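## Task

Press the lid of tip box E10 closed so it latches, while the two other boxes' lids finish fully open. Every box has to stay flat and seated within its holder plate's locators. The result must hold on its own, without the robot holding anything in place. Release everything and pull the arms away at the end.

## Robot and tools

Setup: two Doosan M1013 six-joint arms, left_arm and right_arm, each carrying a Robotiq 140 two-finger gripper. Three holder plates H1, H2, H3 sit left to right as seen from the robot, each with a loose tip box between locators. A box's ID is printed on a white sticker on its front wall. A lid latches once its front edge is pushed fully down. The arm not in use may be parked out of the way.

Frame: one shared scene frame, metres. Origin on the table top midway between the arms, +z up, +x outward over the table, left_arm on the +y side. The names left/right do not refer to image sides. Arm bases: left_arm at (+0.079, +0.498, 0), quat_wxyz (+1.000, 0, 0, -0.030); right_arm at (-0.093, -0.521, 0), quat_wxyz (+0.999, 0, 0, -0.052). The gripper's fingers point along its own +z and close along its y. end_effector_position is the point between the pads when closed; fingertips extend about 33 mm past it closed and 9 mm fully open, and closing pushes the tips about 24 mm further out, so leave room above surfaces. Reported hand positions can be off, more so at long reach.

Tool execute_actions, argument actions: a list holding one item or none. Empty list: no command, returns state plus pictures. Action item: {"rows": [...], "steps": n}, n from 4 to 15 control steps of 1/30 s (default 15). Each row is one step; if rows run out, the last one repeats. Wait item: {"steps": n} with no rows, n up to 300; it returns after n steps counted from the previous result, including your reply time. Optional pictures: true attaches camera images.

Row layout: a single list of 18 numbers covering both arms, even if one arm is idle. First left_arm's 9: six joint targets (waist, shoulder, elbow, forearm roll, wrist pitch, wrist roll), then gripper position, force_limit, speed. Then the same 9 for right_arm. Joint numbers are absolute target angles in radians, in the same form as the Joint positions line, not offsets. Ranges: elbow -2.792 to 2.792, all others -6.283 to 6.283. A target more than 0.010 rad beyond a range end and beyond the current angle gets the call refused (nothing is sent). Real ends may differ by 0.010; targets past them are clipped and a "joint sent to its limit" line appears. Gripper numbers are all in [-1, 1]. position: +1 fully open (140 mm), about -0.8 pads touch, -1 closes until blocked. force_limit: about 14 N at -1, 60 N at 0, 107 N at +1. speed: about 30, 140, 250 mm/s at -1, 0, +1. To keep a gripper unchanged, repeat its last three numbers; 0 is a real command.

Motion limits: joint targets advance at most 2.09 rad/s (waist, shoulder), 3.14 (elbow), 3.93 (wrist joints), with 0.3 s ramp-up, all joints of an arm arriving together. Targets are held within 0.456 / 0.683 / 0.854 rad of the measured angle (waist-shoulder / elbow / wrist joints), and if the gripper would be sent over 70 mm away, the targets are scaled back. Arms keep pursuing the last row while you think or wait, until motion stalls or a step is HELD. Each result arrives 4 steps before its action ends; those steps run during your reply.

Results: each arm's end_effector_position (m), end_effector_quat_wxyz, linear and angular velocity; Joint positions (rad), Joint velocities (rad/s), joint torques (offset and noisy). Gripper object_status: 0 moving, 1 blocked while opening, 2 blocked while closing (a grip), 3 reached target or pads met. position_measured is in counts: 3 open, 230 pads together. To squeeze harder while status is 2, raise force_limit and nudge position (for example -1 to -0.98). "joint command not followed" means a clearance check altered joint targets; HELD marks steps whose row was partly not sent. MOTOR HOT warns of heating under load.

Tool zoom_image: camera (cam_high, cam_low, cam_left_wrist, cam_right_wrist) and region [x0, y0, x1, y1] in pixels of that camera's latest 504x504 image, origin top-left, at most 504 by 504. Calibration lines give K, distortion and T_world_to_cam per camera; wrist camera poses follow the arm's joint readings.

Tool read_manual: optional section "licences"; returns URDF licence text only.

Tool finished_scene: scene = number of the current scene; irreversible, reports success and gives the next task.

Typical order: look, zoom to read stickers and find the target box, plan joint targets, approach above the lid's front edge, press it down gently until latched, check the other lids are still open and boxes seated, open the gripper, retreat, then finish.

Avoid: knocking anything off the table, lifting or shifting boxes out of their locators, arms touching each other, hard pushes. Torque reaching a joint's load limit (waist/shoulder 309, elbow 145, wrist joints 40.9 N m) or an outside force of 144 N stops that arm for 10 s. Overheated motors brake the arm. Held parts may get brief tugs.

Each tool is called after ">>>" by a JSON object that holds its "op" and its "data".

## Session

>>> {"op": "execute_actions", "data": {"actions": []}}

Scene clock: 0.00 s of 7200.00 s.
left_arm: end_effector_position=(+0.2926, +0.1035, +0.1347) position_measured=3 object_status=3 end_effector_quat_wxyz=(-0.651, +0.754, -0.074, +0.050) end_effector_velocity=(+0.000, +0.000, -0.001) end_effector_angular_velocity=(-0.001, -0.000, -0.001) | right_arm: end_effector_position=(+0.2452, -0.7818, +0.2363) position_measured=3 object_status=3 end_effector_quat_wxyz=(+0.274, +0.354, +0.681, -0.579) end_effector_velocity=(-0.000, -0.000, -0.000) end_effector_angular_velocity=(+0.000, +0.000, +0.000)
Joint positions: left_arm=[-1.342  0.695  1.797  0.38   2.033  0.249] | right_arm=[ 0.193  0.094  2.489 -1.369  1.485  0.366]
Joint velocities: left_arm=[-0.     0.001  0.     0.    -0.002 -0.001] | right_arm=[-0.  0.  0. -0. -0.  0.]
Joint torques (N m, as the joint torque sensors report them, + toward a larger angle): no reading
camera_calibration (this result's frames):
cam_left_wrist: T_world_to_cam=[[0.0530967, -0.121872, -0.991125, 0.136772], [-0.977375, -0.209838, -0.0265577, 0.320061], [-0.204739, 0.970111, -0.130257, 0.156268], [0, 0, 0, 1]] pos_world=[0.337552, -0.0677674, 0.164414]
cam_right_wrist: T_world_to_cam=[[0.873533, 0.0223464, -0.486252, -0.0764848], [0.475225, 0.177083, 0.86186, -0.175338], [0.105367, -0.983942, 0.144068, -0.643557], [0, 0, 0, 1]] pos_world=[0.217947, -0.600465, 0.206642]

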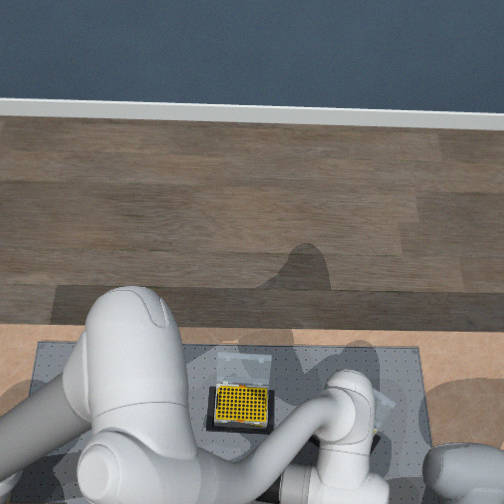

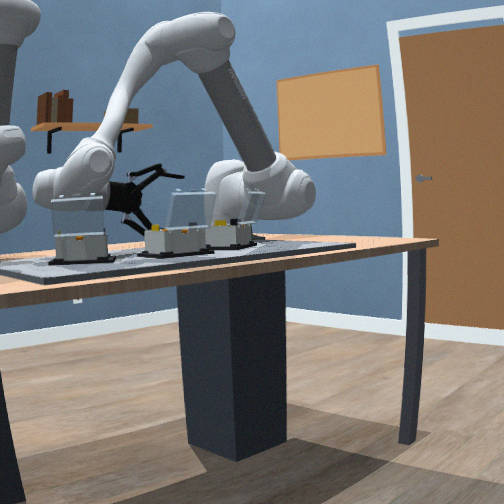

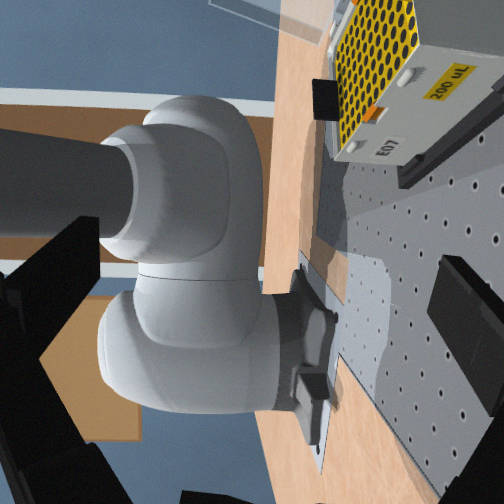

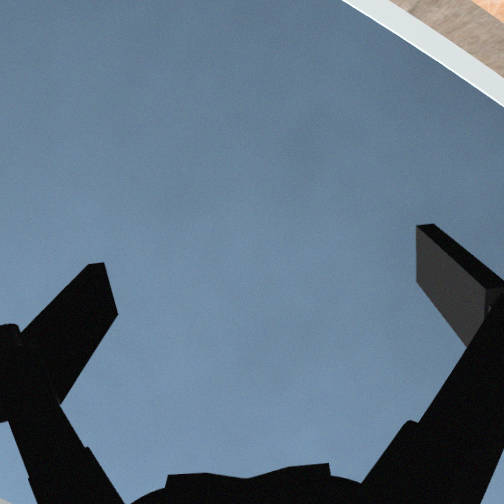

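>>> {"op": "execute_actions", "data": {"actions": [{"rows":[[-1.342,0.25,1.797,0.38,2.033,0.249,1,0,0,0.193,-0.066,2.136,-1.369,1.485,0.366,-1,0,0]],"steps":15}]}}

>>> {"op": "execute_actions", "data": {"actions": [{"steps":10}]}}

>>> {"op": "execute_actions", "data": {"actions": [{"rows":[[0.45,0.25,1.797,0.38,2.033,0.249,1,0,0,0.193,-0.066,2.136,0,0.53,3.896,-1,0,0]],"steps":15}]}}

>>> {"op": "execute_actions", "data": {"actions": [{"steps":40}]}}

>>> {"op": "execute_actions", "data": {"actions": [{"rows":[[0.45,0.25,1.797,0.38,2.033,0.249,1,0,0,0.8,-0.066,2.136,0,0.53,3.896,-1,0,0]],"steps":15}]}}

>>> {"op": "execute_actions", "data": {"actions": [{"steps":15}], "pictures": true}}

Scene clock: 0.70 s of 7200.00 s.
left_arm: end_effector_position=(+0.2907, +0.1144, +0.2510) position_measured=3 object_status=3 end_effector_quat_wxyz=(-0.544, +0.834, -0.051, +0.077) end_effector_velocity=(-0.016, +0.095, +0.409) end_effector_angular_velocity=(-0.980, -0.167, +0.000) | right_arm: end_effector_position=(+0.3505, -0.7725, +0.3705) position_measured=77 object_status=0 end_effector_quat_wxyz=(+0.391, +0.461, +0.627, -0.491) end_effector_velocity=(+0.241, +0.021, +0.501) end_effector_angular_velocity=(+0.101, -1.160, -0.000)
Joint positions: left_arm=[-1.342  0.419  1.797  0.38   2.033  0.249] | right_arm=[ 0.193 -0.024  2.229 -1.369  1.485  0.366]
Joint velocities: left_arm=[ 0.    -0.99  -0.001  0.    -0.003 -0.001] | right_arm=[-0.001 -0.365 -0.8   -0.002  0.001 -0.001]
Joint torques (N m, as the joint torque sensors report them, + toward a larger angle): left_arm=[  5.6  -74.49 -31.03   3.4    2.41   0.47] | right_arm=[  1.21 -28.32 -30.02  -1.38   2.05  -0.33]
Steps of this call (steps 1 to 10: nothing new was sent; steps 11 to 21: the first 11 steps of this action). Readings (joint positions | what the end effector reports):
11: left_arm=[-1.342 0.694 1.797 0.380 2.033 0.249] | right_arm=[0.193 0.094 2.488 -1.369 1.485 0.366] | left_arm position_measured=3 object_status=3 | right_arm position_measured=3 object_status=0
12: left_arm=[-1.342 0.688 1.798 0.380 2.033 0.249] | right_arm=[0.193 0.090 2.479 -1.369 1.485 0.366] | left_arm position_measured=3 object_status=3 | right_arm position_measured=9 object_status=0
14: left_arm=[-1.342 0.653 1.798 0.380 2.033 0.249] | right_arm=[0.193 0.066 2.427 -1.369 1.485 0.366] | left_arm position_measured=3 object_status=3 | right_arm position_measured=24 object_status=0
18: left_arm=[-1.342 0.519 1.797 0.380 2.033 0.249] | right_arm=[0.193 0.014 2.311 -1.369 1.485 0.366] | left_arm position_measured=3 object_status=3 | right_arm position_measured=54 object_status=0
21: the state above

Scene clock: 1.03 s of 7200.00 s.
left_arm: end_effector_position=(+0.2872, +0.1363, +0.3191) position_measured=3 object_status=3 end_effector_quat_wxyz=(-0.474, +0.875, -0.037, +0.093) end_effector_velocity=(-0.000, +0.000, +0.000) end_effector_angular_velocity=(-0.002, -0.001, -0.000) | right_arm: end_effector_position=(+0.3744, -0.7704, +0.4315) position_measured=153 object_status=0 end_effector_quat_wxyz=(+0.429, +0.495, +0.602, -0.456) end_effector_velocity=(+0.000, +0.000, +0.002) end_effector_angular_velocity=(-0.000, -0.003, -0.000)
Joint positions: left_arm=[-1.342  0.251  1.797  0.38   2.033  0.249] | right_arm=[ 0.193 -0.066  2.136 -1.369  1.485  0.366]
Joint velocities: left_arm=[-0.    -0.001  0.    -0.    -0.001 -0.   ] | right_arm=[ 0.    -0.001 -0.003 -0.     0.001 -0.001]
Joint torques (N m, as the joint torque sensors report them, + toward a larger angle): left_arm=[  1.78 -52.92 -35.12   3.9    2.76   0.11] | right_arm=[ -0.7  -28.43 -33.23  -1.57   1.61  -0.35]
Kept back: nothing.
Steps of this call (steps 1 to 4: the last 4 steps of your previous action; steps 5 to 10: the robot went on to your last target). Readings (joint positions | what the end effector reports):
1: left_arm=[-1.342 0.386 1.797 0.380 2.033 0.249] | right_arm=[0.193 -0.036 2.202 -1.369 1.485 0.366] | left_arm position_measured=3 object_status=3 | right_arm position_measured=85 object_status=0
2: left_arm=[-1.342 0.353 1.797 0.380 2.033 0.249] | right_arm=[0.193 -0.048 2.177 -1.369 1.485 0.366] | left_arm position_measured=3 object_status=3 | right_arm position_measured=92 object_status=0
4: left_arm=[-1.342 0.294 1.797 0.380 2.033 0.249] | right_arm=[0.193 -0.063 2.143 -1.369 1.485 0.366] | left_arm position_measured=3 object_status=3 | right_arm position_measured=107 object_status=0
8: left_arm=[-1.342 0.251 1.797 0.380 2.033 0.249] | right_arm=[0.193 -0.066 2.136 -1.369 1.485 0.366] | left_arm position_measured=3 object_status=3 | right_arm position_measured=138 object_status=0
10: the state above

Scene clock: 1.40 s of 7200.00 s.
left_arm: end_effector_position=(+0.3791, +0.2080, +0.3192) position_measured=3 object_status=3 end_effector_quat_wxyz=(-0.482, +0.872, +0.086, +0.026) end_effector_velocity=(+0.293, +0.303, +0.000) end_effector_angular_velocity=(-0.004, -0.002, +1.010) | right_arm: end_effector_position=(+0.4186, -0.6976, +0.2957) position_measured=233 object_status=0 end_effector_quat_wxyz=(+0.390, +0.685, +0.586, -0.189) end_effector_velocity=(+0.114, +0.333, -0.366) end_effector_angular_velocity=(+1.817, -1.357, -0.668)
Joint positions: left_arm=[-1.062  0.25   1.797  0.38   2.033  0.249] | right_arm=[ 0.193 -0.066  2.136 -1.008  1.143  0.727]
Joint velocities: left_arm=[ 1.01  -0.002 -0.    -0.    -0.002 -0.001] | right_arm=[-0.     0.    -0.     1.275 -0.996  1.275]
Joint torques (N m, as the joint torque sensors report them, + toward a larger angle): left_arm=[  3.39 -59.12 -36.75   4.43   2.46   0.51] | right_arm=[ -0.48 -29.12 -35.24  -0.07   1.43  -0.3 ]
Steps of this call (steps 1 to 11: the first 11 steps of this action). Readings (joint positions | what the end effector reports):
1: left_arm=[-1.341 0.250 1.797 0.380 2.033 0.249] | right_arm=[0.193 -0.066 2.136 -1.368 1.483 0.366] | left_arm position_measured=3 object_status=3 | right_arm position_measured=161 object_status=0
2: left_arm=[-1.335 0.250 1.797 0.380 2.033 0.249] | right_arm=[0.193 -0.066 2.136 -1.358 1.472 0.376] | left_arm position_measured=3 object_status=3 | right_arm position_measured=168 object_status=0
4: left_arm=[-1.300 0.250 1.797 0.380 2.033 0.249] | right_arm=[0.193 -0.066 2.136 -1.296 1.407 0.439] | left_arm position_measured=3 object_status=3 | right_arm position_measured=183 object_status=0
8: left_arm=[-1.164 0.250 1.797 0.380 2.033 0.249] | right_arm=[0.193 -0.066 2.136 -1.134 1.249 0.601] | left_arm position_measured=3 object_status=3 | right_arm position_measured=214 object_status=0
11: the state above

Scene clock: 2.73 s of 7200.00 s.
left_arm: end_effector_position=(+0.4240, +0.7334, +0.3193) position_measured=3 object_status=3 end_effector_quat_wxyz=(-0.390, +0.622, +0.617, -0.284) end_effector_velocity=(-0.238, +0.349, -0.000) end_effector_angular_velocity=(+0.001, +0.001, +1.012) | right_arm: end_effector_position=(+0.5233, -0.4314, +0.2186) position_measured=233 object_status=3 end_effector_quat_wxyz=(+0.250, -0.421, +0.867, -0.095) end_effector_velocity=(+0.000, +0.000, +0.000) end_effector_angular_velocity=(+0.002, -0.000, -0.003)
Joint positions: left_arm=[0.304 0.25  1.797 0.38  2.033 0.249] | right_arm=[ 0.193 -0.066  2.136 -0.     0.53   3.896]
Joint velocities: left_arm=[ 1.012  0.     0.001  0.001  0.    -0.   ] | right_arm=[ 0.    -0.    -0.     0.    -0.     0.003]
Joint torques (N m, as the joint torque sensors report them, + toward a larger angle): left_arm=[  5.74 -58.09 -36.52   4.51   2.12   0.43] | right_arm=[ -0.63 -31.8  -37.5    3.92  -0.98  -0.26]
Kept back: nothing.
Steps of this call (steps 1 to 4: the last 4 steps of your previous action; steps 5 to 40: the robot went on to your last target). Readings (joint positions | what the end effector reports):
1: left_arm=[-1.028 0.250 1.797 0.380 2.033 0.249] | right_arm=[0.193 -0.066 2.136 -0.964 1.110 0.770] | left_arm position_measured=3 object_status=3 | right_arm position_measured=233 object_status=0
2: left_arm=[-0.994 0.250 1.797 0.380 2.033 0.249] | right_arm=[0.193 -0.066 2.136 -0.919 1.078 0.815] | left_arm position_measured=3 object_status=3 | right_arm position_measured=233 object_status=0
4: left_arm=[-0.925 0.250 1.797 0.380 2.033 0.249] | right_arm=[0.193 -0.066 2.136 -0.826 1.016 0.908] | left_arm position_measured=3 object_status=3 | right_arm position_measured=233 object_status=0
8: left_arm=[-0.789 0.250 1.797 0.380 2.033 0.249] | right_arm=[0.193 -0.066 2.136 -0.634 0.902 1.114] | left_arm position_measured=3 object_status=3 | right_arm position_measured=233 object_status=3
40: the state above

Scene clock: 3.10 s of 7200.00 s.
left_arm: end_effector_position=(+0.3862, +0.7810, +0.3193) position_measured=3 object_status=3 end_effector_quat_wxyz=(-0.368, +0.575, +0.660, -0.312) end_effector_velocity=(-0.001, +0.000, +0.001) end_effector_angular_velocity=(+0.000, -0.001, +0.003) | right_arm: end_effector_position=(+0.4865, -0.2929, +0.2186) position_measured=233 object_status=3 end_effector_quat_wxyz=(+0.259, -0.518, +0.812, -0.066) end_effector_velocity=(-0.178, +0.453, +0.000) end_effector_angular_velocity=(-0.000, +0.000, +0.783)
Joint positions: left_arm=[0.45  0.25  1.797 0.38  2.033 0.249] | right_arm=[ 0.424 -0.066  2.136  0.     0.53   3.896]
Joint velocities: left_arm=[ 0.002 -0.002  0.001 -0.     0.001 -0.   ] | right_arm=[ 0.783 -0.    -0.     0.     0.    -0.   ]
Joint torques (N m, as the joint torque sensors report them, + toward a larger angle): left_arm=[  3.82 -56.49 -37.34   4.98   2.59   0.11] | right_arm=[ -0.79 -32.19 -36.4    3.72  -0.72  -0.38]
Steps of this call (steps 1 to 11: the first 11 steps of this action). Readings (joint positions | what the end effector reports):
1: left_arm=[0.338 0.250 1.797 0.380 2.033 0.249] | right_arm=[0.194 -0.066 2.136 -0.000 0.530 3.896] | left_arm position_measured=3 object_status=3 | right_arm position_measured=233 object_status=3
2: left_arm=[0.371 0.250 1.797 0.380 2.033 0.249] | right_arm=[0.200 -0.066 2.136 -0.000 0.530 3.896] | left_arm position_measured=3 object_status=3 | right_arm position_measured=233 object_status=3
4: left_arm=[0.422 0.250 1.797 0.380 2.033 0.249] | right_arm=[0.235 -0.066 2.136 -0.000 0.530 3.896] | left_arm position_measured=3 object_status=3 | right_arm position_measured=233 object_status=3
8: left_arm=[0.450 0.250 1.797 0.380 2.033 0.249] | right_arm=[0.345 -0.066 2.136 0.000 0.530 3.896] | left_arm position_measured=3 object_status=3 | right_arm position_measured=233 object_status=3
11: the state above

Scene clock: 3.60 s of 7200.00 s.
left_arm: end_effector_position=(+0.3861, +0.7811, +0.3193) position_measured=3 object_status=3 end_effector_quat_wxyz=(-0.368, +0.575, +0.660, -0.312) end_effector_velocity=(+0.000, +0.000, +0.000) end_effector_angular_velocity=(+0.000, -0.001, +0.001) | right_arm: end_effector_position=(+0.3650, -0.0989, +0.2186) position_measured=233 object_status=3 end_effector_quat_wxyz=(-0.267, +0.659, -0.703, +0.017) end_effector_velocity=(-0.105, +0.115, +0.000) end_effector_angular_velocity=(-0.000, -0.000, +0.251)
Joint positions: left_arm=[0.45  0.25  1.797 0.38  2.033 0.249] | right_arm=[ 0.794 -0.066  2.136  0.     0.53   3.896]
Joint velocities: left_arm=[ 0.    -0.    -0.001 -0.     0.    -0.   ] | right_arm=[ 0.25   0.    -0.    -0.    -0.    -0.001]
Joint torques (N m, as the joint torque sensors report them, + toward a larger angle): left_arm=[  1.1  -56.33 -37.33   4.25   2.38  -0.03] | right_arm=[-14.66 -25.09 -38.36   3.72  -0.84  -0.41]
Kept back: nothing.
Steps of this call (steps 1 to 4: the last 4 steps of your previous action; steps 5 to 15: the robot went on to your last target). Readings (joint positions | what the end effector reports):
1: left_arm=[0.450 0.250 1.797 0.380 2.033 0.249] | right_arm=[0.450 -0.066 2.136 0.000 0.530 3.896] | left_arm position_measured=3 object_status=3 | right_arm position_measured=233 object_status=3
2: left_arm=[0.450 0.250 1.797 0.380 2.033 0.249] | right_arm=[0.477 -0.066 2.136 0.000 0.530 3.896] | left_arm position_measured=3 object_status=3 | right_arm position_measured=233 object_status=3
4: left_arm=[0.450 0.250 1.797 0.380 2.033 0.249] | right_arm=[0.530 -0.066 2.136 0.000 0.530 3.896] | left_arm position_measured=3 object_status=3 | right_arm position_measured=233 object_status=3
8: left_arm=[0.450 0.250 1.797 0.380 2.033 0.249] | right_arm=[0.635 -0.066 2.136 0.000 0.530 3.896] | left_arm position_measured=3 object_status=3 | right_arm position_measured=233 object_status=3
15: the state above
camera_calibration (this result's frames):
cam_left_wrist: T_world_to_cam=[[0.4909, 0.2358, -0.838699, -0.0996899], [0.425759, -0.904822, -0.00518911, 0.552833], [-0.760096, -0.354536, -0.544571, 0.923485], [0, 0, 0, 1]] pos_world=[0.515502, 0.851131, 0.422162]
cam_right_wrist: T_world_to_cam=[[-0.89672, 0.269799, -0.350859, 0.436057], [-0.0386748, 0.741928, 0.669363, -0.0524313], [0.440906, 0.6138, -0.654867, 0.228488], [0, 0, 0, 1]] pos_world=[0.288251, -0.218994, 0.33772]

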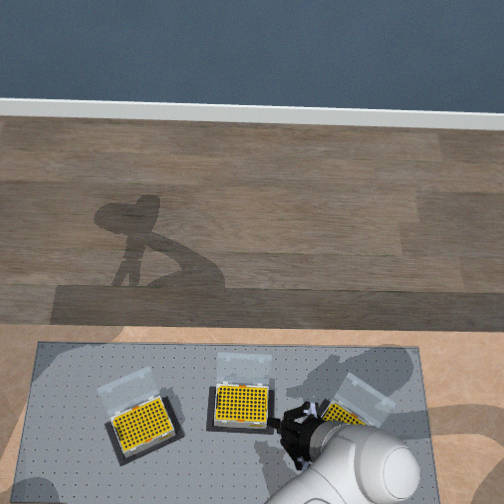

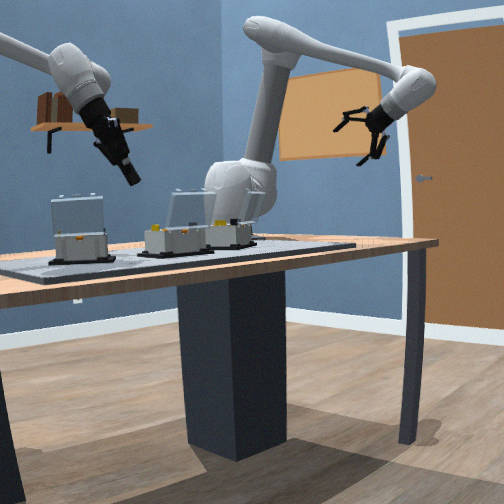

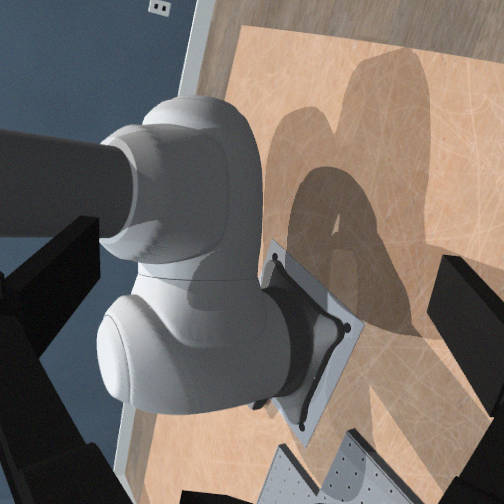

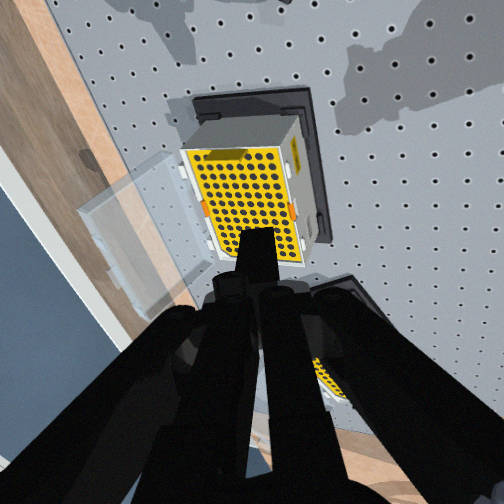

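>>> {"op": "zoom_image", "data": {"camera": "cam_right_wrist", "region": [270, 180, 350, 280]}}

Region (270, 180, 350, 280) of cam_right_wrist's 504x504 image, scaled by 5.040, with more detail than that image has; it fills the left 403 columns of this view, and the rest is white.

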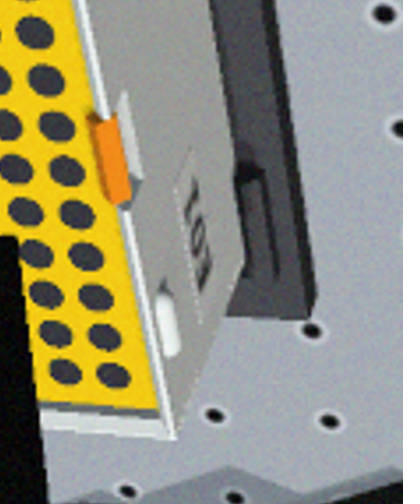

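>>> {"op": "execute_actions", "data": {"actions": [{"rows":[[0.45,0.25,1.797,0.38,2.033,0.249,1,0,0,1.0,-0.066,2.136,0,0.53,3.896,-1,0,0]],"steps":15}]}}

>>> {"op": "execute_actions", "data": {"actions": [{"steps":5}], "pictures": true}}

>>> {"op": "zoom_image", "data": {"camera": "cam_right_wrist", "region": [150, 60, 350, 300]}}

Scene clock: 4.23 s of 7200.00 s.
left_arm: end_effector_position=(+0.3861, +0.7811, +0.3193) position_measured=3 object_status=3 end_effector_quat_wxyz=(-0.368, +0.575, +0.660, -0.312) end_effector_velocity=(+0.001, +0.000, -0.000) end_effector_angular_velocity=(+0.001, -0.003, -0.001) | right_arm: end_effector_position=(+0.2708, -0.0155, +0.2186) position_measured=233 object_status=3 end_effector_quat_wxyz=(-0.267, +0.726, -0.633, -0.010) end_effector_velocity=(-0.091, +0.065, -0.000) end_effector_angular_velocity=(-0.001, +0.001, +0.179)
Joint positions: left_arm=[0.45  0.25  1.797 0.38  2.033 0.249] | right_arm=[ 0.996 -0.066  2.136  0.     0.53   3.896]
Joint velocities: left_arm=[-0.    -0.    -0.001 -0.    -0.002 -0.001] | right_arm=[ 0.179  0.     0.001 -0.     0.     0.   ]
Joint torques (N m, as the joint torque sensors report them, + toward a larger angle): left_arm=[  3.08 -56.84 -37.68   4.88   2.49   0.29] | right_arm=[-13.51 -25.09 -38.43   3.67  -0.94  -0.34]
Steps of this call (steps 1 to 8: the robot went on to your last target; steps 9 to 19: the first 11 steps of this action). Readings (joint positions | what the end effector reports):
9: left_arm=[0.450 0.250 1.797 0.380 2.033 0.249] | right_arm=[0.801 -0.066 2.136 0.000 0.530 3.896] | left_arm position_measured=3 object_status=3 | right_arm position_measured=233 object_status=3
10: left_arm=[0.450 0.250 1.797 0.380 2.033 0.249] | right_arm=[0.807 -0.066 2.136 0.000 0.530 3.896] | left_arm position_measured=3 object_status=3 | right_arm position_measured=233 object_status=3
12: left_arm=[0.450 0.250 1.797 0.380 2.033 0.249] | right_arm=[0.842 -0.066 2.136 0.000 0.530 3.896] | left_arm position_measured=3 object_status=3 | right_arm position_measured=233 object_status=3
16: left_arm=[0.450 0.250 1.797 0.380 2.033 0.249] | right_arm=[0.950 -0.066 2.136 0.000 0.530 3.896] | left_arm position_measured=3 object_status=3 | right_arm position_measured=233 object_status=3
19: the state above

Scene clock: 4.40 s of 7200.00 s.
left_arm: end_effector_position=(+0.3861, +0.7811, +0.3193) position_measured=3 object_status=3 end_effector_quat_wxyz=(-0.368, +0.575, +0.660, -0.312) end_effector_velocity=(-0.000, +0.000, +0.000) end_effector_angular_velocity=(+0.000, -0.001, +0.000) | right_arm: end_effector_position=(+0.2690, -0.0142, +0.2186) position_measured=233 object_status=3 end_effector_quat_wxyz=(-0.267, +0.728, -0.632, -0.011) end_effector_velocity=(-0.000, -0.000, -0.000) end_effector_angular_velocity=(-0.000, +0.001, -0.000)
Joint positions: left_arm=[0.45  0.25  1.797 0.38  2.033 0.249] | right_arm=[ 1.    -0.066  2.136  0.     0.53   3.896]
Joint velocities: left_arm=[ 0.    -0.001 -0.     0.    -0.     0.   ] | right_arm=[ 0.001 -0.     0.    -0.     0.001  0.001]
Joint torques (N m, as the joint torque sensors report them, + toward a larger angle): left_arm=[  4.63 -57.82 -38.39   4.89   2.18   0.19] | right_arm=[  0.09 -30.82 -37.25   3.85  -0.87  -0.4 ]
Kept back: nothing.
Steps of this call (steps 1 to 4: the last 4 steps of your previous action; step 5: the robot went on to your last target). Readings (joint positions | what the end effector reports):
1: left_arm=[0.450 0.250 1.797 0.380 2.033 0.249] | right_arm=[0.999 -0.066 2.136 0.000 0.530 3.896] | left_arm position_measured=3 object_status=3 | right_arm position_measured=233 object_status=3
2: left_arm=[0.450 0.250 1.797 0.380 2.033 0.249] | right_arm=[1.000 -0.066 2.136 0.000 0.530 3.896] | left_arm position_measured=3 object_status=3 | right_arm position_measured=233 object_status=3
4: left_arm=[0.450 0.250 1.797 0.380 2.033 0.249] | right_arm=[1.000 -0.066 2.136 0.000 0.530 3.896] | left_arm position_measured=3 object_status=3 | right_arm position_measured=233 object_status=3
5: the state above
camera_calibration (this result's frames):
cam_left_wrist: T_world_to_cam=[[0.490845, 0.23578, -0.838736, -0.0996675], [0.425759, -0.904822, -0.00519484, 0.552835], [-0.760132, -0.35455, -0.544513, 0.923486], [0, 0, 0, 1]] pos_world=[0.515518, 0.851138, 0.422127]
cam_right_wrist: T_world_to_cam=[[-0.932968, 0.0805267, -0.350836, 0.334136], [-0.189703, 0.718322, 0.669348, -0.078688], [0.305914, 0.691035, -0.654895, 0.256227], [0, 0, 0, 1]] pos_world=[0.218427, -0.147445, 0.337699]

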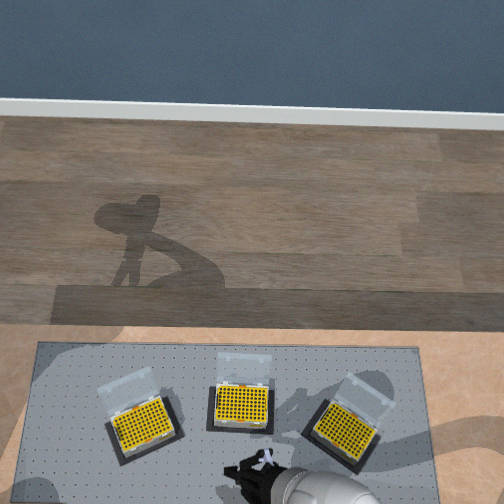

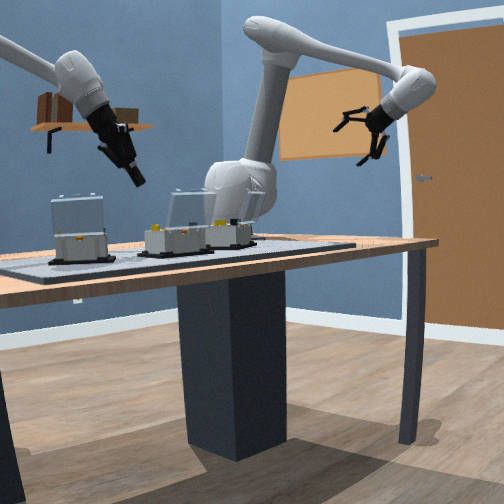

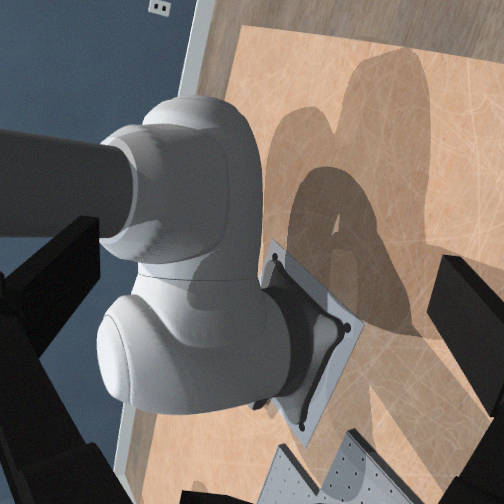

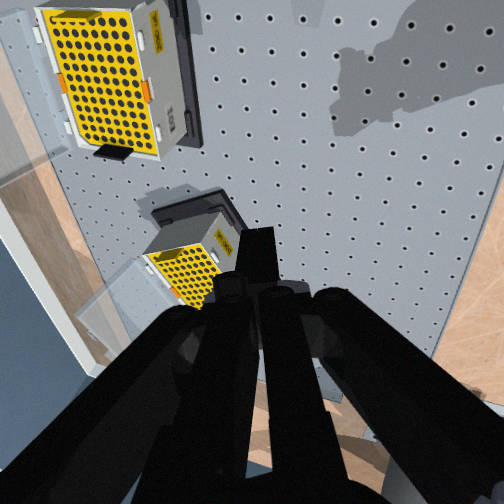

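Region (150, 60, 350, 300) of cam_right_wrist's 504x504 image, scaled by 2.100, with more detail than that image has.

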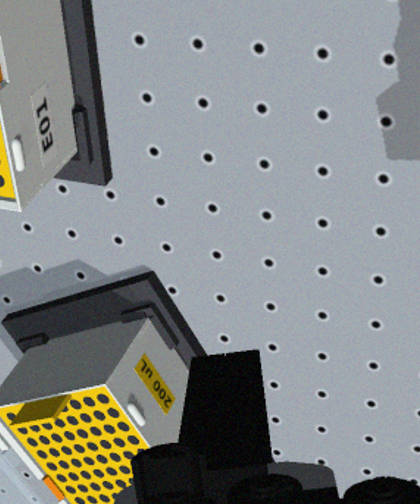

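>>> {"op": "execute_actions", "data": {"actions": [{"rows":[[0.45,0.25,1.797,0.38,2.033,0.249,1,0,0,0.917,0.858,0.663,0,1.62,3.896,-1,0,0]],"steps":15}]}}

>>> {"op": "execute_actions", "data": {"actions": [{"steps":38}], "pictures": true}}

Scene clock: 5.33 s of 7200.00 s.
left_arm: end_effector_position=(+0.3861, +0.7811, +0.3193) position_measured=3 object_status=3 end_effector_quat_wxyz=(-0.368, +0.575, +0.660, -0.312) end_effector_velocity=(+0.001, -0.000, +0.000) end_effector_angular_velocity=(-0.001, -0.001, -0.001) | right_arm: end_effector_position=(+0.3606, +0.0463, +0.2367) position_measured=233 object_status=3 end_effector_quat_wxyz=(-0.068, +0.738, -0.671, -0.001) end_effector_velocity=(+0.341, +0.276, +0.072) end_effector_angular_velocity=(-0.705, +0.621, -0.103)
Joint positions: left_arm=[0.45  0.25  1.797 0.38  2.033 0.249] | right_arm=[0.953 0.25  1.663 0.    1.093 3.896]
Joint velocities: left_arm=[-0.     0.    -0.001 -0.001  0.     0.001] | right_arm=[-0.102  1.065 -1.593 -0.     1.467  0.001]
Joint torques (N m, as the joint torque sensors report them, + toward a larger angle): left_arm=[  3.19 -54.39 -37.61   4.75   2.36   0.21] | right_arm=[  8.84 -76.85 -34.15   3.42   0.08  -0.45]
Steps of this call (steps 1 to 15: the robot went on to your last target; steps 16 to 17: nothing new was sent; steps 18 to 28: the first 11 steps of this action). Readings (joint positions | what the end effector reports):
18: left_arm=[0.450 0.250 1.797 0.380 2.033 0.249] | right_arm=[1.000 -0.065 2.135 0.000 0.531 3.896] | left_arm position_measured=3 object_status=3 | right_arm position_measured=233 object_status=3
19: left_arm=[0.450 0.250 1.797 0.380 2.033 0.249] | right_arm=[0.999 -0.059 2.126 0.000 0.543 3.896] | left_arm position_measured=3 object_status=3 | right_arm position_measured=233 object_status=3
21: left_arm=[0.450 0.250 1.797 0.380 2.033 0.249] | right_arm=[0.993 -0.024 2.072 0.000 0.610 3.896] | left_arm position_measured=3 object_status=3 | right_arm position_measured=233 object_status=3
25: left_arm=[0.450 0.250 1.797 0.380 2.033 0.249] | right_arm=[0.967 0.129 1.842 0.000 0.896 3.896] | left_arm position_measured=3 object_status=3 | right_arm position_measured=233 object_status=3
28: the state above

Scene clock: 6.60 s of 7200.00 s.
left_arm: end_effector_position=(+0.3861, +0.7811, +0.3193) position_measured=3 object_status=3 end_effector_quat_wxyz=(-0.368, +0.575, +0.660, -0.312) end_effector_velocity=(+0.000, -0.001, +0.000) end_effector_angular_velocity=(-0.001, -0.000, -0.001) | right_arm: end_effector_position=(+0.5891, +0.2491, +0.2533) position_measured=233 object_status=3 end_effector_quat_wxyz=(-0.000, +0.727, -0.686, -0.000) end_effector_velocity=(+0.000, +0.000, -0.000) end_effector_angular_velocity=(-0.000, +0.000, -0.002)
Joint positions: left_arm=[0.45  0.25  1.797 0.38  2.033 0.249] | right_arm=[0.917 0.858 0.663 0.    1.62  3.896]
Joint velocities: left_arm=[-0.001 -0.001  0.    -0.     0.     0.001] | right_arm=[ 0.     0.     0.     0.    -0.     0.002]
Joint torques (N m, as the joint torque sensors report them, + toward a larger angle): left_arm=[  4.34 -56.34 -37.72   4.75   2.34   0.34] | right_arm=[  -0.34 -121.92  -40.62    4.47    0.28   -0.41]
Kept back: nothing.
Steps of this call (steps 1 to 4: the last 4 steps of your previous action; steps 5 to 38: the robot went on to your last target). Readings (joint positions | what the end effector reports):
1: left_arm=[0.450 0.250 1.797 0.380 2.033 0.249] | right_arm=[0.950 0.284 1.610 0.000 1.139 3.896] | left_arm position_measured=3 object_status=3 | right_arm position_measured=233 object_status=3
2: left_arm=[0.450 0.250 1.797 0.380 2.033 0.249] | right_arm=[0.948 0.318 1.561 0.000 1.178 3.896] | left_arm position_measured=3 object_status=3 | right_arm position_measured=233 object_status=3
4: left_arm=[0.450 0.250 1.797 0.380 2.033 0.249] | right_arm=[0.943 0.381 1.466 0.000 1.243 3.896] | left_arm position_measured=3 object_status=3 | right_arm position_measured=233 object_status=3
8: left_arm=[0.450 0.250 1.797 0.380 2.033 0.249] | right_arm=[0.936 0.498 1.285 0.000 1.341 3.896] | left_arm position_measured=3 object_status=3 | right_arm position_measured=233 object_status=3
38: the state above
camera_calibration (this result's frames):
cam_left_wrist: T_world_to_cam=[[0.490887, 0.235797, -0.838707, -0.0997086], [0.425759, -0.904822, -0.00519204, 0.552832], [-0.760104, -0.354539, -0.544558, 0.923508], [0, 0, 0, 1]] pos_world=[0.515534, 0.851145, 0.422148]
cam_right_wrist: T_world_to_cam=[[-0.996239, 0.0802547, -0.032678, 0.580458], [0.0640474, 0.935992, 0.346145, -0.352116], [0.0583661, 0.34275, -0.937612, 0.303247], [0, 0, 0, 1]] pos_world=[0.583127, 0.179056, 0.425179]

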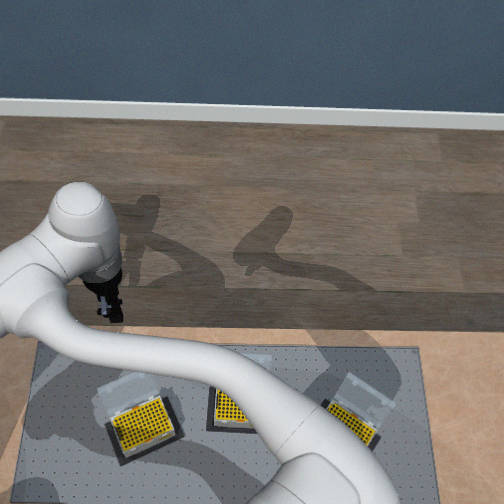

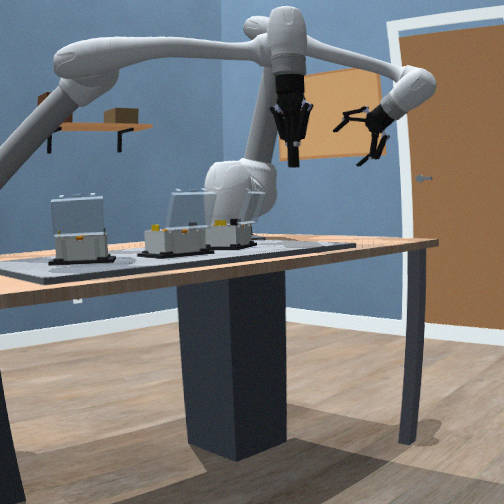

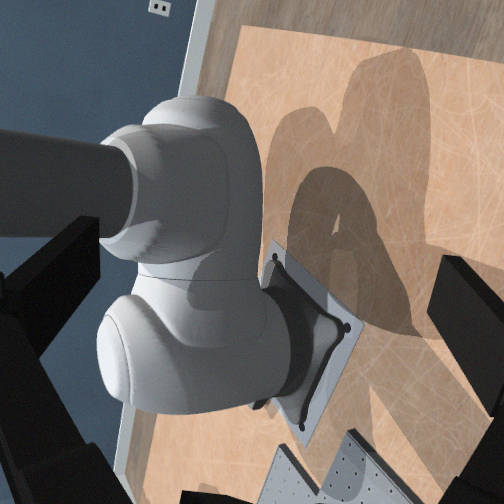

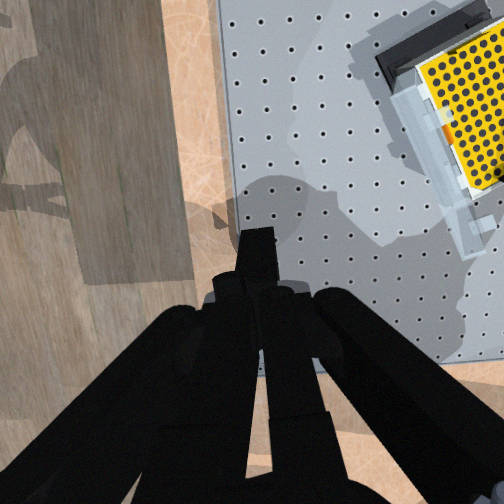

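>>> {"op": "execute_actions", "data": {"actions": [{"rows":[[0.45,0.25,1.797,0.38,2.033,0.249,1,0,0,0.917,0.865,0.817,0,1.46,3.896,-1,0,0]],"steps":15}]}}

>>> {"op": "execute_actions", "data": {"actions": [{"rows":[[0.45,0.25,1.797,0.38,2.033,0.249,1,0,0,0.932,0.831,0.875,0,1.436,3.896,-1,0,0],[0.45,0.25,1.797,0.38,2.033,0.249,1,0,0,0.932,0.831,0.875,0,1.436,3.896,-1,0,0],[0.45,0.25,1.797,0.38,2.033,0.249,1,0,0,0.946,0.797,0.934,0,1.411,3.896,-1,0,0],[0.45,0.25,1.797,0.38,2.033,0.249,1,0,0,0.946,0.797,0.934,0,1.411,3.896,-1,0,0],[0.45,0.25,1.797,0.38,2.033,0.249,1,0,0,0.961,0.763,0.992,0,1.387,3.896,-1,0,0],[0.45,0.25,1.797,0.38,2.033,0.249,1,0,0,0.961,0.763,0.992,0,1.387,3.896,-1,0,0],[0.45,0.25,1.797,0.38,2.033,0.249,1,0,0,0.976,0.729,1.05,0,1.363,3.896,-1,0,0],[0.45,0.25,1.797,0.38,2.033,0.249,1,0,0,0.976,0.729,1.05,0,1.363,3.896,-1,0,0],[0.45,0.25,1.797,0.38,2.033,0.249,1,0,0,0.99,0.695,1.109,0,1.338,3.896,-1,0,0],[0.45,0.25,1.797,0.38,2.033,0.249,1,0,0,0.99,0.695,1.109,0,1.338,3.896,-1,0,0],[0.45,0.25,1.797,0.38,2.033,0.249,1,0,0,1.005,0.661,1.167,0,1.314,3.896,-1,0,0],[0.45,0.25,1.797,0.38,2.033,0.249,1,0,0,1.005,0.661,1.167,0,1.314,3.896,-1,0,0],[0.45,0.25,1.797,0.38,2.033,0.249,1,0,0,1.02,0.627,1.226,0,1.289,3.896,-1,0,0],[0.45,0.25,1.797,0.38,2.033,0.249,1,0,0,1.02,0.627,1.226,0,1.289,3.896,-1,0,0],[0.45,0.25,1.797,0.38,2.033,0.249,1,0,0,1.034,0.593,1.284,0,1.265,3.896,-1,0,0]],"steps":15}]}}

>>> {"op": "execute_actions", "data": {"actions": [{"steps":15}], "pictures": true}}

Scene clock: 9.27 s of 7200.00 s.
left_arm: end_effector_position=(+0.3861, +0.7811, +0.3193) position_measured=3 object_status=3 end_effector_quat_wxyz=(-0.368, +0.575, +0.660, -0.312) end_effector_velocity=(-0.000, +0.000, +0.001) end_effector_angular_velocity=(+0.000, +0.001, +0.001) | right_arm: end_effector_position=(+0.5890, +0.2490, +0.1604) position_measured=233 object_status=3 end_effector_quat_wxyz=(+0.000, +0.727, -0.686, +0.000) end_effector_velocity=(-0.002, -0.002, -0.006) end_effector_angular_velocity=(-0.004, +0.003, -0.000)
Joint positions: left_arm=[0.45  0.25  1.797 0.38  2.033 0.249] | right_arm=[ 0.917  0.865  0.816 -0.     1.46   3.896]
Joint velocities: left_arm=[ 0.001 -0.    -0.     0.     0.001 -0.   ] | right_arm=[ 0.     0.     0.01   0.    -0.005  0.   ]
Joint torques (N m, as the joint torque sensors report them, + toward a larger angle): left_arm=[  2.34 -59.66 -36.21   4.58   2.38   0.22] | right_arm=[  -1.73 -116.62  -39.35    4.1     0.4    -0.3 ]
Steps of this call (steps 1 to 15: the robot went on to your last target; steps 16 to 69: nothing new was sent; steps 70 to 80: the first 11 steps of this action). Readings (joint positions | what the end effector reports):
70: left_arm=[0.450 0.250 1.797 0.380 2.033 0.249] | right_arm=[0.917 0.858 0.664 0.000 1.620 3.896] | left_arm position_measured=3 object_status=3 | right_arm position_measured=233 object_status=3
71: left_arm=[0.450 0.250 1.797 0.380 2.033 0.249] | right_arm=[0.917 0.858 0.673 0.000 1.610 3.896] | left_arm position_measured=3 object_status=3 | right_arm position_measured=233 object_status=3
73: left_arm=[0.450 0.250 1.797 0.380 2.033 0.249] | right_arm=[0.917 0.860 0.725 0.000 1.555 3.896] | left_arm position_measured=3 object_status=3 | right_arm position_measured=233 object_status=3
77: left_arm=[0.450 0.250 1.797 0.380 2.033 0.249] | right_arm=[0.917 0.865 0.813 -0.000 1.464 3.896] | left_arm position_measured=3 object_status=3 | right_arm position_measured=233 object_status=3
80: the state above

Scene clock: 9.77 s of 7200.00 s.
left_arm: end_effector_position=(+0.3861, +0.7811, +0.3193) position_measured=3 object_status=3 end_effector_quat_wxyz=(-0.368, +0.575, +0.660, -0.312) end_effector_velocity=(-0.000, +0.000, +0.000) end_effector_angular_velocity=(-0.000, -0.001, +0.000) | right_arm: end_effector_position=(+0.4910, +0.2339, +0.1670) position_measured=233 object_status=3 end_effector_quat_wxyz=(+0.000, +0.749, -0.663, +0.000) end_effector_velocity=(-0.329, -0.083, +0.011) end_effector_angular_velocity=(+0.009, -0.008, +0.209)
Joint positions: left_arm=[0.45  0.25  1.797 0.38  2.033 0.249] | right_arm=[ 0.981  0.717  1.071 -0.     1.354  3.896]
Joint velocities: left_arm=[ 0.001 -0.001 -0.    -0.    -0.     0.   ] | right_arm=[ 0.21  -0.491  0.837 -0.    -0.358  0.   ]
Joint torques (N m, as the joint torque sensors report them, + toward a larger angle): left_arm=[  2.67 -58.43 -37.43   4.85   2.45  -0.11] | right_arm=[  -5.56 -109.77  -40.8     3.71    0.28   -0.38]
Steps of this call (steps 1 to 4: the last 4 steps of your previous action; steps 5 to 15: the first 11 steps of this action). Readings (joint positions | what the end effector reports):
5: left_arm=[0.450 0.250 1.797 0.380 2.033 0.249] | right_arm=[0.917 0.864 0.818 -0.000 1.459 3.896] | left_arm position_measured=3 object_status=3 | right_arm position_measured=233 object_status=3
6: left_arm=[0.450 0.250 1.797 0.380 2.033 0.249] | right_arm=[0.919 0.859 0.828 -0.000 1.455 3.896] | left_arm position_measured=3 object_status=3 | right_arm position_measured=233 object_status=3
8: left_arm=[0.450 0.250 1.797 0.380 2.033 0.249] | right_arm=[0.931 0.832 0.874 -0.000 1.436 3.896] | left_arm position_measured=3 object_status=3 | right_arm position_measured=233 object_status=3
12: left_arm=[0.450 0.250 1.797 0.380 2.033 0.249] | right_arm=[0.959 0.767 0.985 -0.000 1.390 3.896] | left_arm position_measured=3 object_status=3 | right_arm position_measured=233 object_status=3
15: the state above

Scene clock: 10.27 s of 7200.00 s.
left_arm: end_effector_position=(+0.3861, +0.7811, +0.3193) position_measured=3 object_status=3 end_effector_quat_wxyz=(-0.368, +0.575, +0.660, -0.312) end_effector_velocity=(-0.000, +0.000, +0.000) end_effector_angular_velocity=(-0.002, +0.004, +0.000) | right_arm: end_effector_position=(+0.4059, +0.2046, +0.1656) position_measured=233 object_status=3 end_effector_quat_wxyz=(+0.000, +0.766, -0.643, +0.000) end_effector_velocity=(-0.001, -0.001, -0.000) end_effector_angular_velocity=(-0.001, +0.001, -0.001)
Joint positions: left_arm=[0.45  0.25  1.797 0.38  2.033 0.249] | right_arm=[ 1.034  0.593  1.284 -0.     1.265  3.896]
Joint velocities: left_arm=[ 0.     0.001 -0.     0.     0.002  0.001] | right_arm=[-0.    -0.001  0.001  0.     0.001  0.001]
Joint torques (N m, as the joint torque sensors report them, + toward a larger angle): left_arm=[  1.17 -56.15 -37.27   4.8    2.6    0.59] | right_arm=[  -0.75 -100.33  -39.8     4.19    0.34   -0.38]
Kept back: nothing.
Steps of this call (steps 1 to 4: the last 4 steps of your previous action; steps 5 to 15: the robot went on to your last target). Readings (joint positions | what the end effector reports):
1: left_arm=[0.450 0.250 1.797 0.380 2.033 0.249] | right_arm=[0.988 0.700 1.100 -0.000 1.342 3.896] | left_arm position_measured=3 object_status=3 | right_arm position_measured=233 object_status=3
2: left_arm=[0.450 0.250 1.797 0.380 2.033 0.249] | right_arm=[0.995 0.683 1.129 -0.000 1.330 3.896] | left_arm position_measured=3 object_status=3 | right_arm position_measured=233 object_status=3
4: left_arm=[0.450 0.250 1.797 0.380 2.033 0.249] | right_arm=[1.010 0.649 1.187 -0.000 1.305 3.896] | left_arm position_measured=3 object_status=3 | right_arm position_measured=233 object_status=3
8: left_arm=[0.450 0.250 1.797 0.380 2.033 0.249] | right_arm=[1.033 0.596 1.278 -0.000 1.268 3.896] | left_arm position_measured=3 object_status=3 | right_arm position_measured=233 object_status=3
15: the state above
camera_calibration (this result's frames):
cam_left_wrist: T_world_to_cam=[[0.490887, 0.235797, -0.838707, -0.0997083], [0.42576, -0.904821, -0.00519202, 0.552832], [-0.760104, -0.354539, -0.544558, 0.923508], [0, 0, 0, 1]] pos_world=[0.515534, 0.851145, 0.422148]
cam_right_wrist: T_world_to_cam=[[-0.998818, -0.0365561, -0.0320383, 0.423587], [-0.0453852, 0.937369, 0.345368, -0.224142], [0.0174063, 0.346414, -0.93792, 0.262872], [0, 0, 0, 1]] pos_world=[0.408338, 0.134526, 0.337536]

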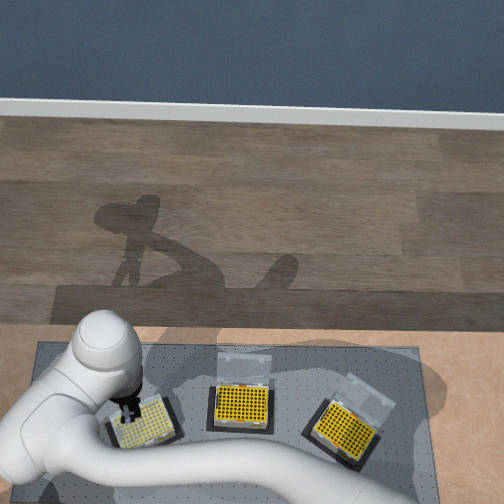

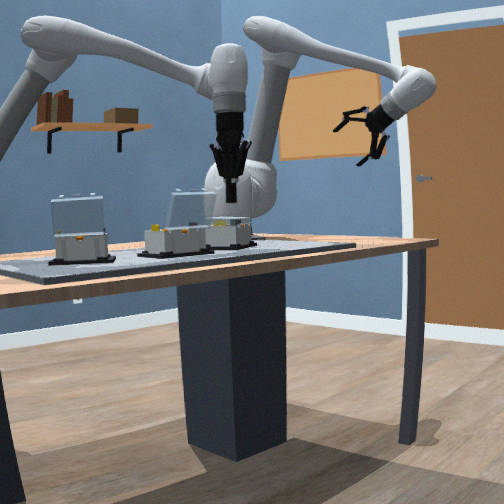

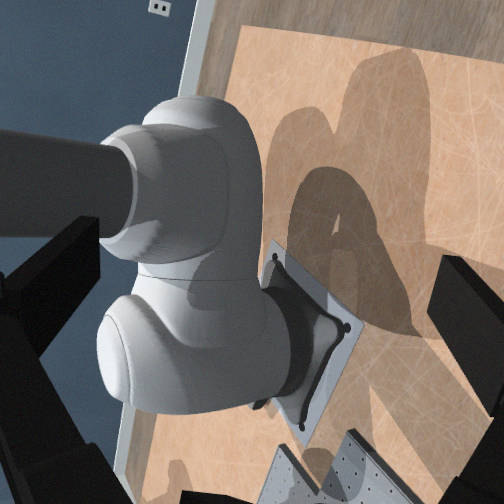

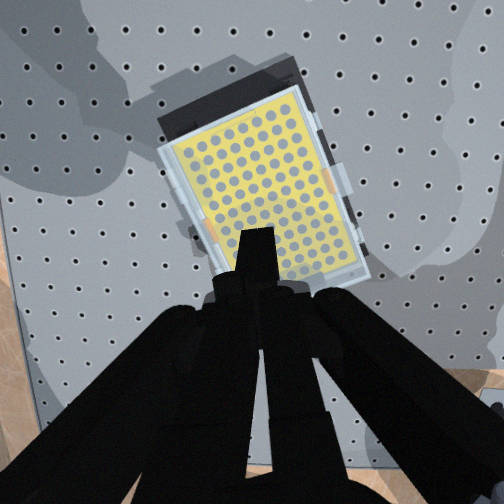

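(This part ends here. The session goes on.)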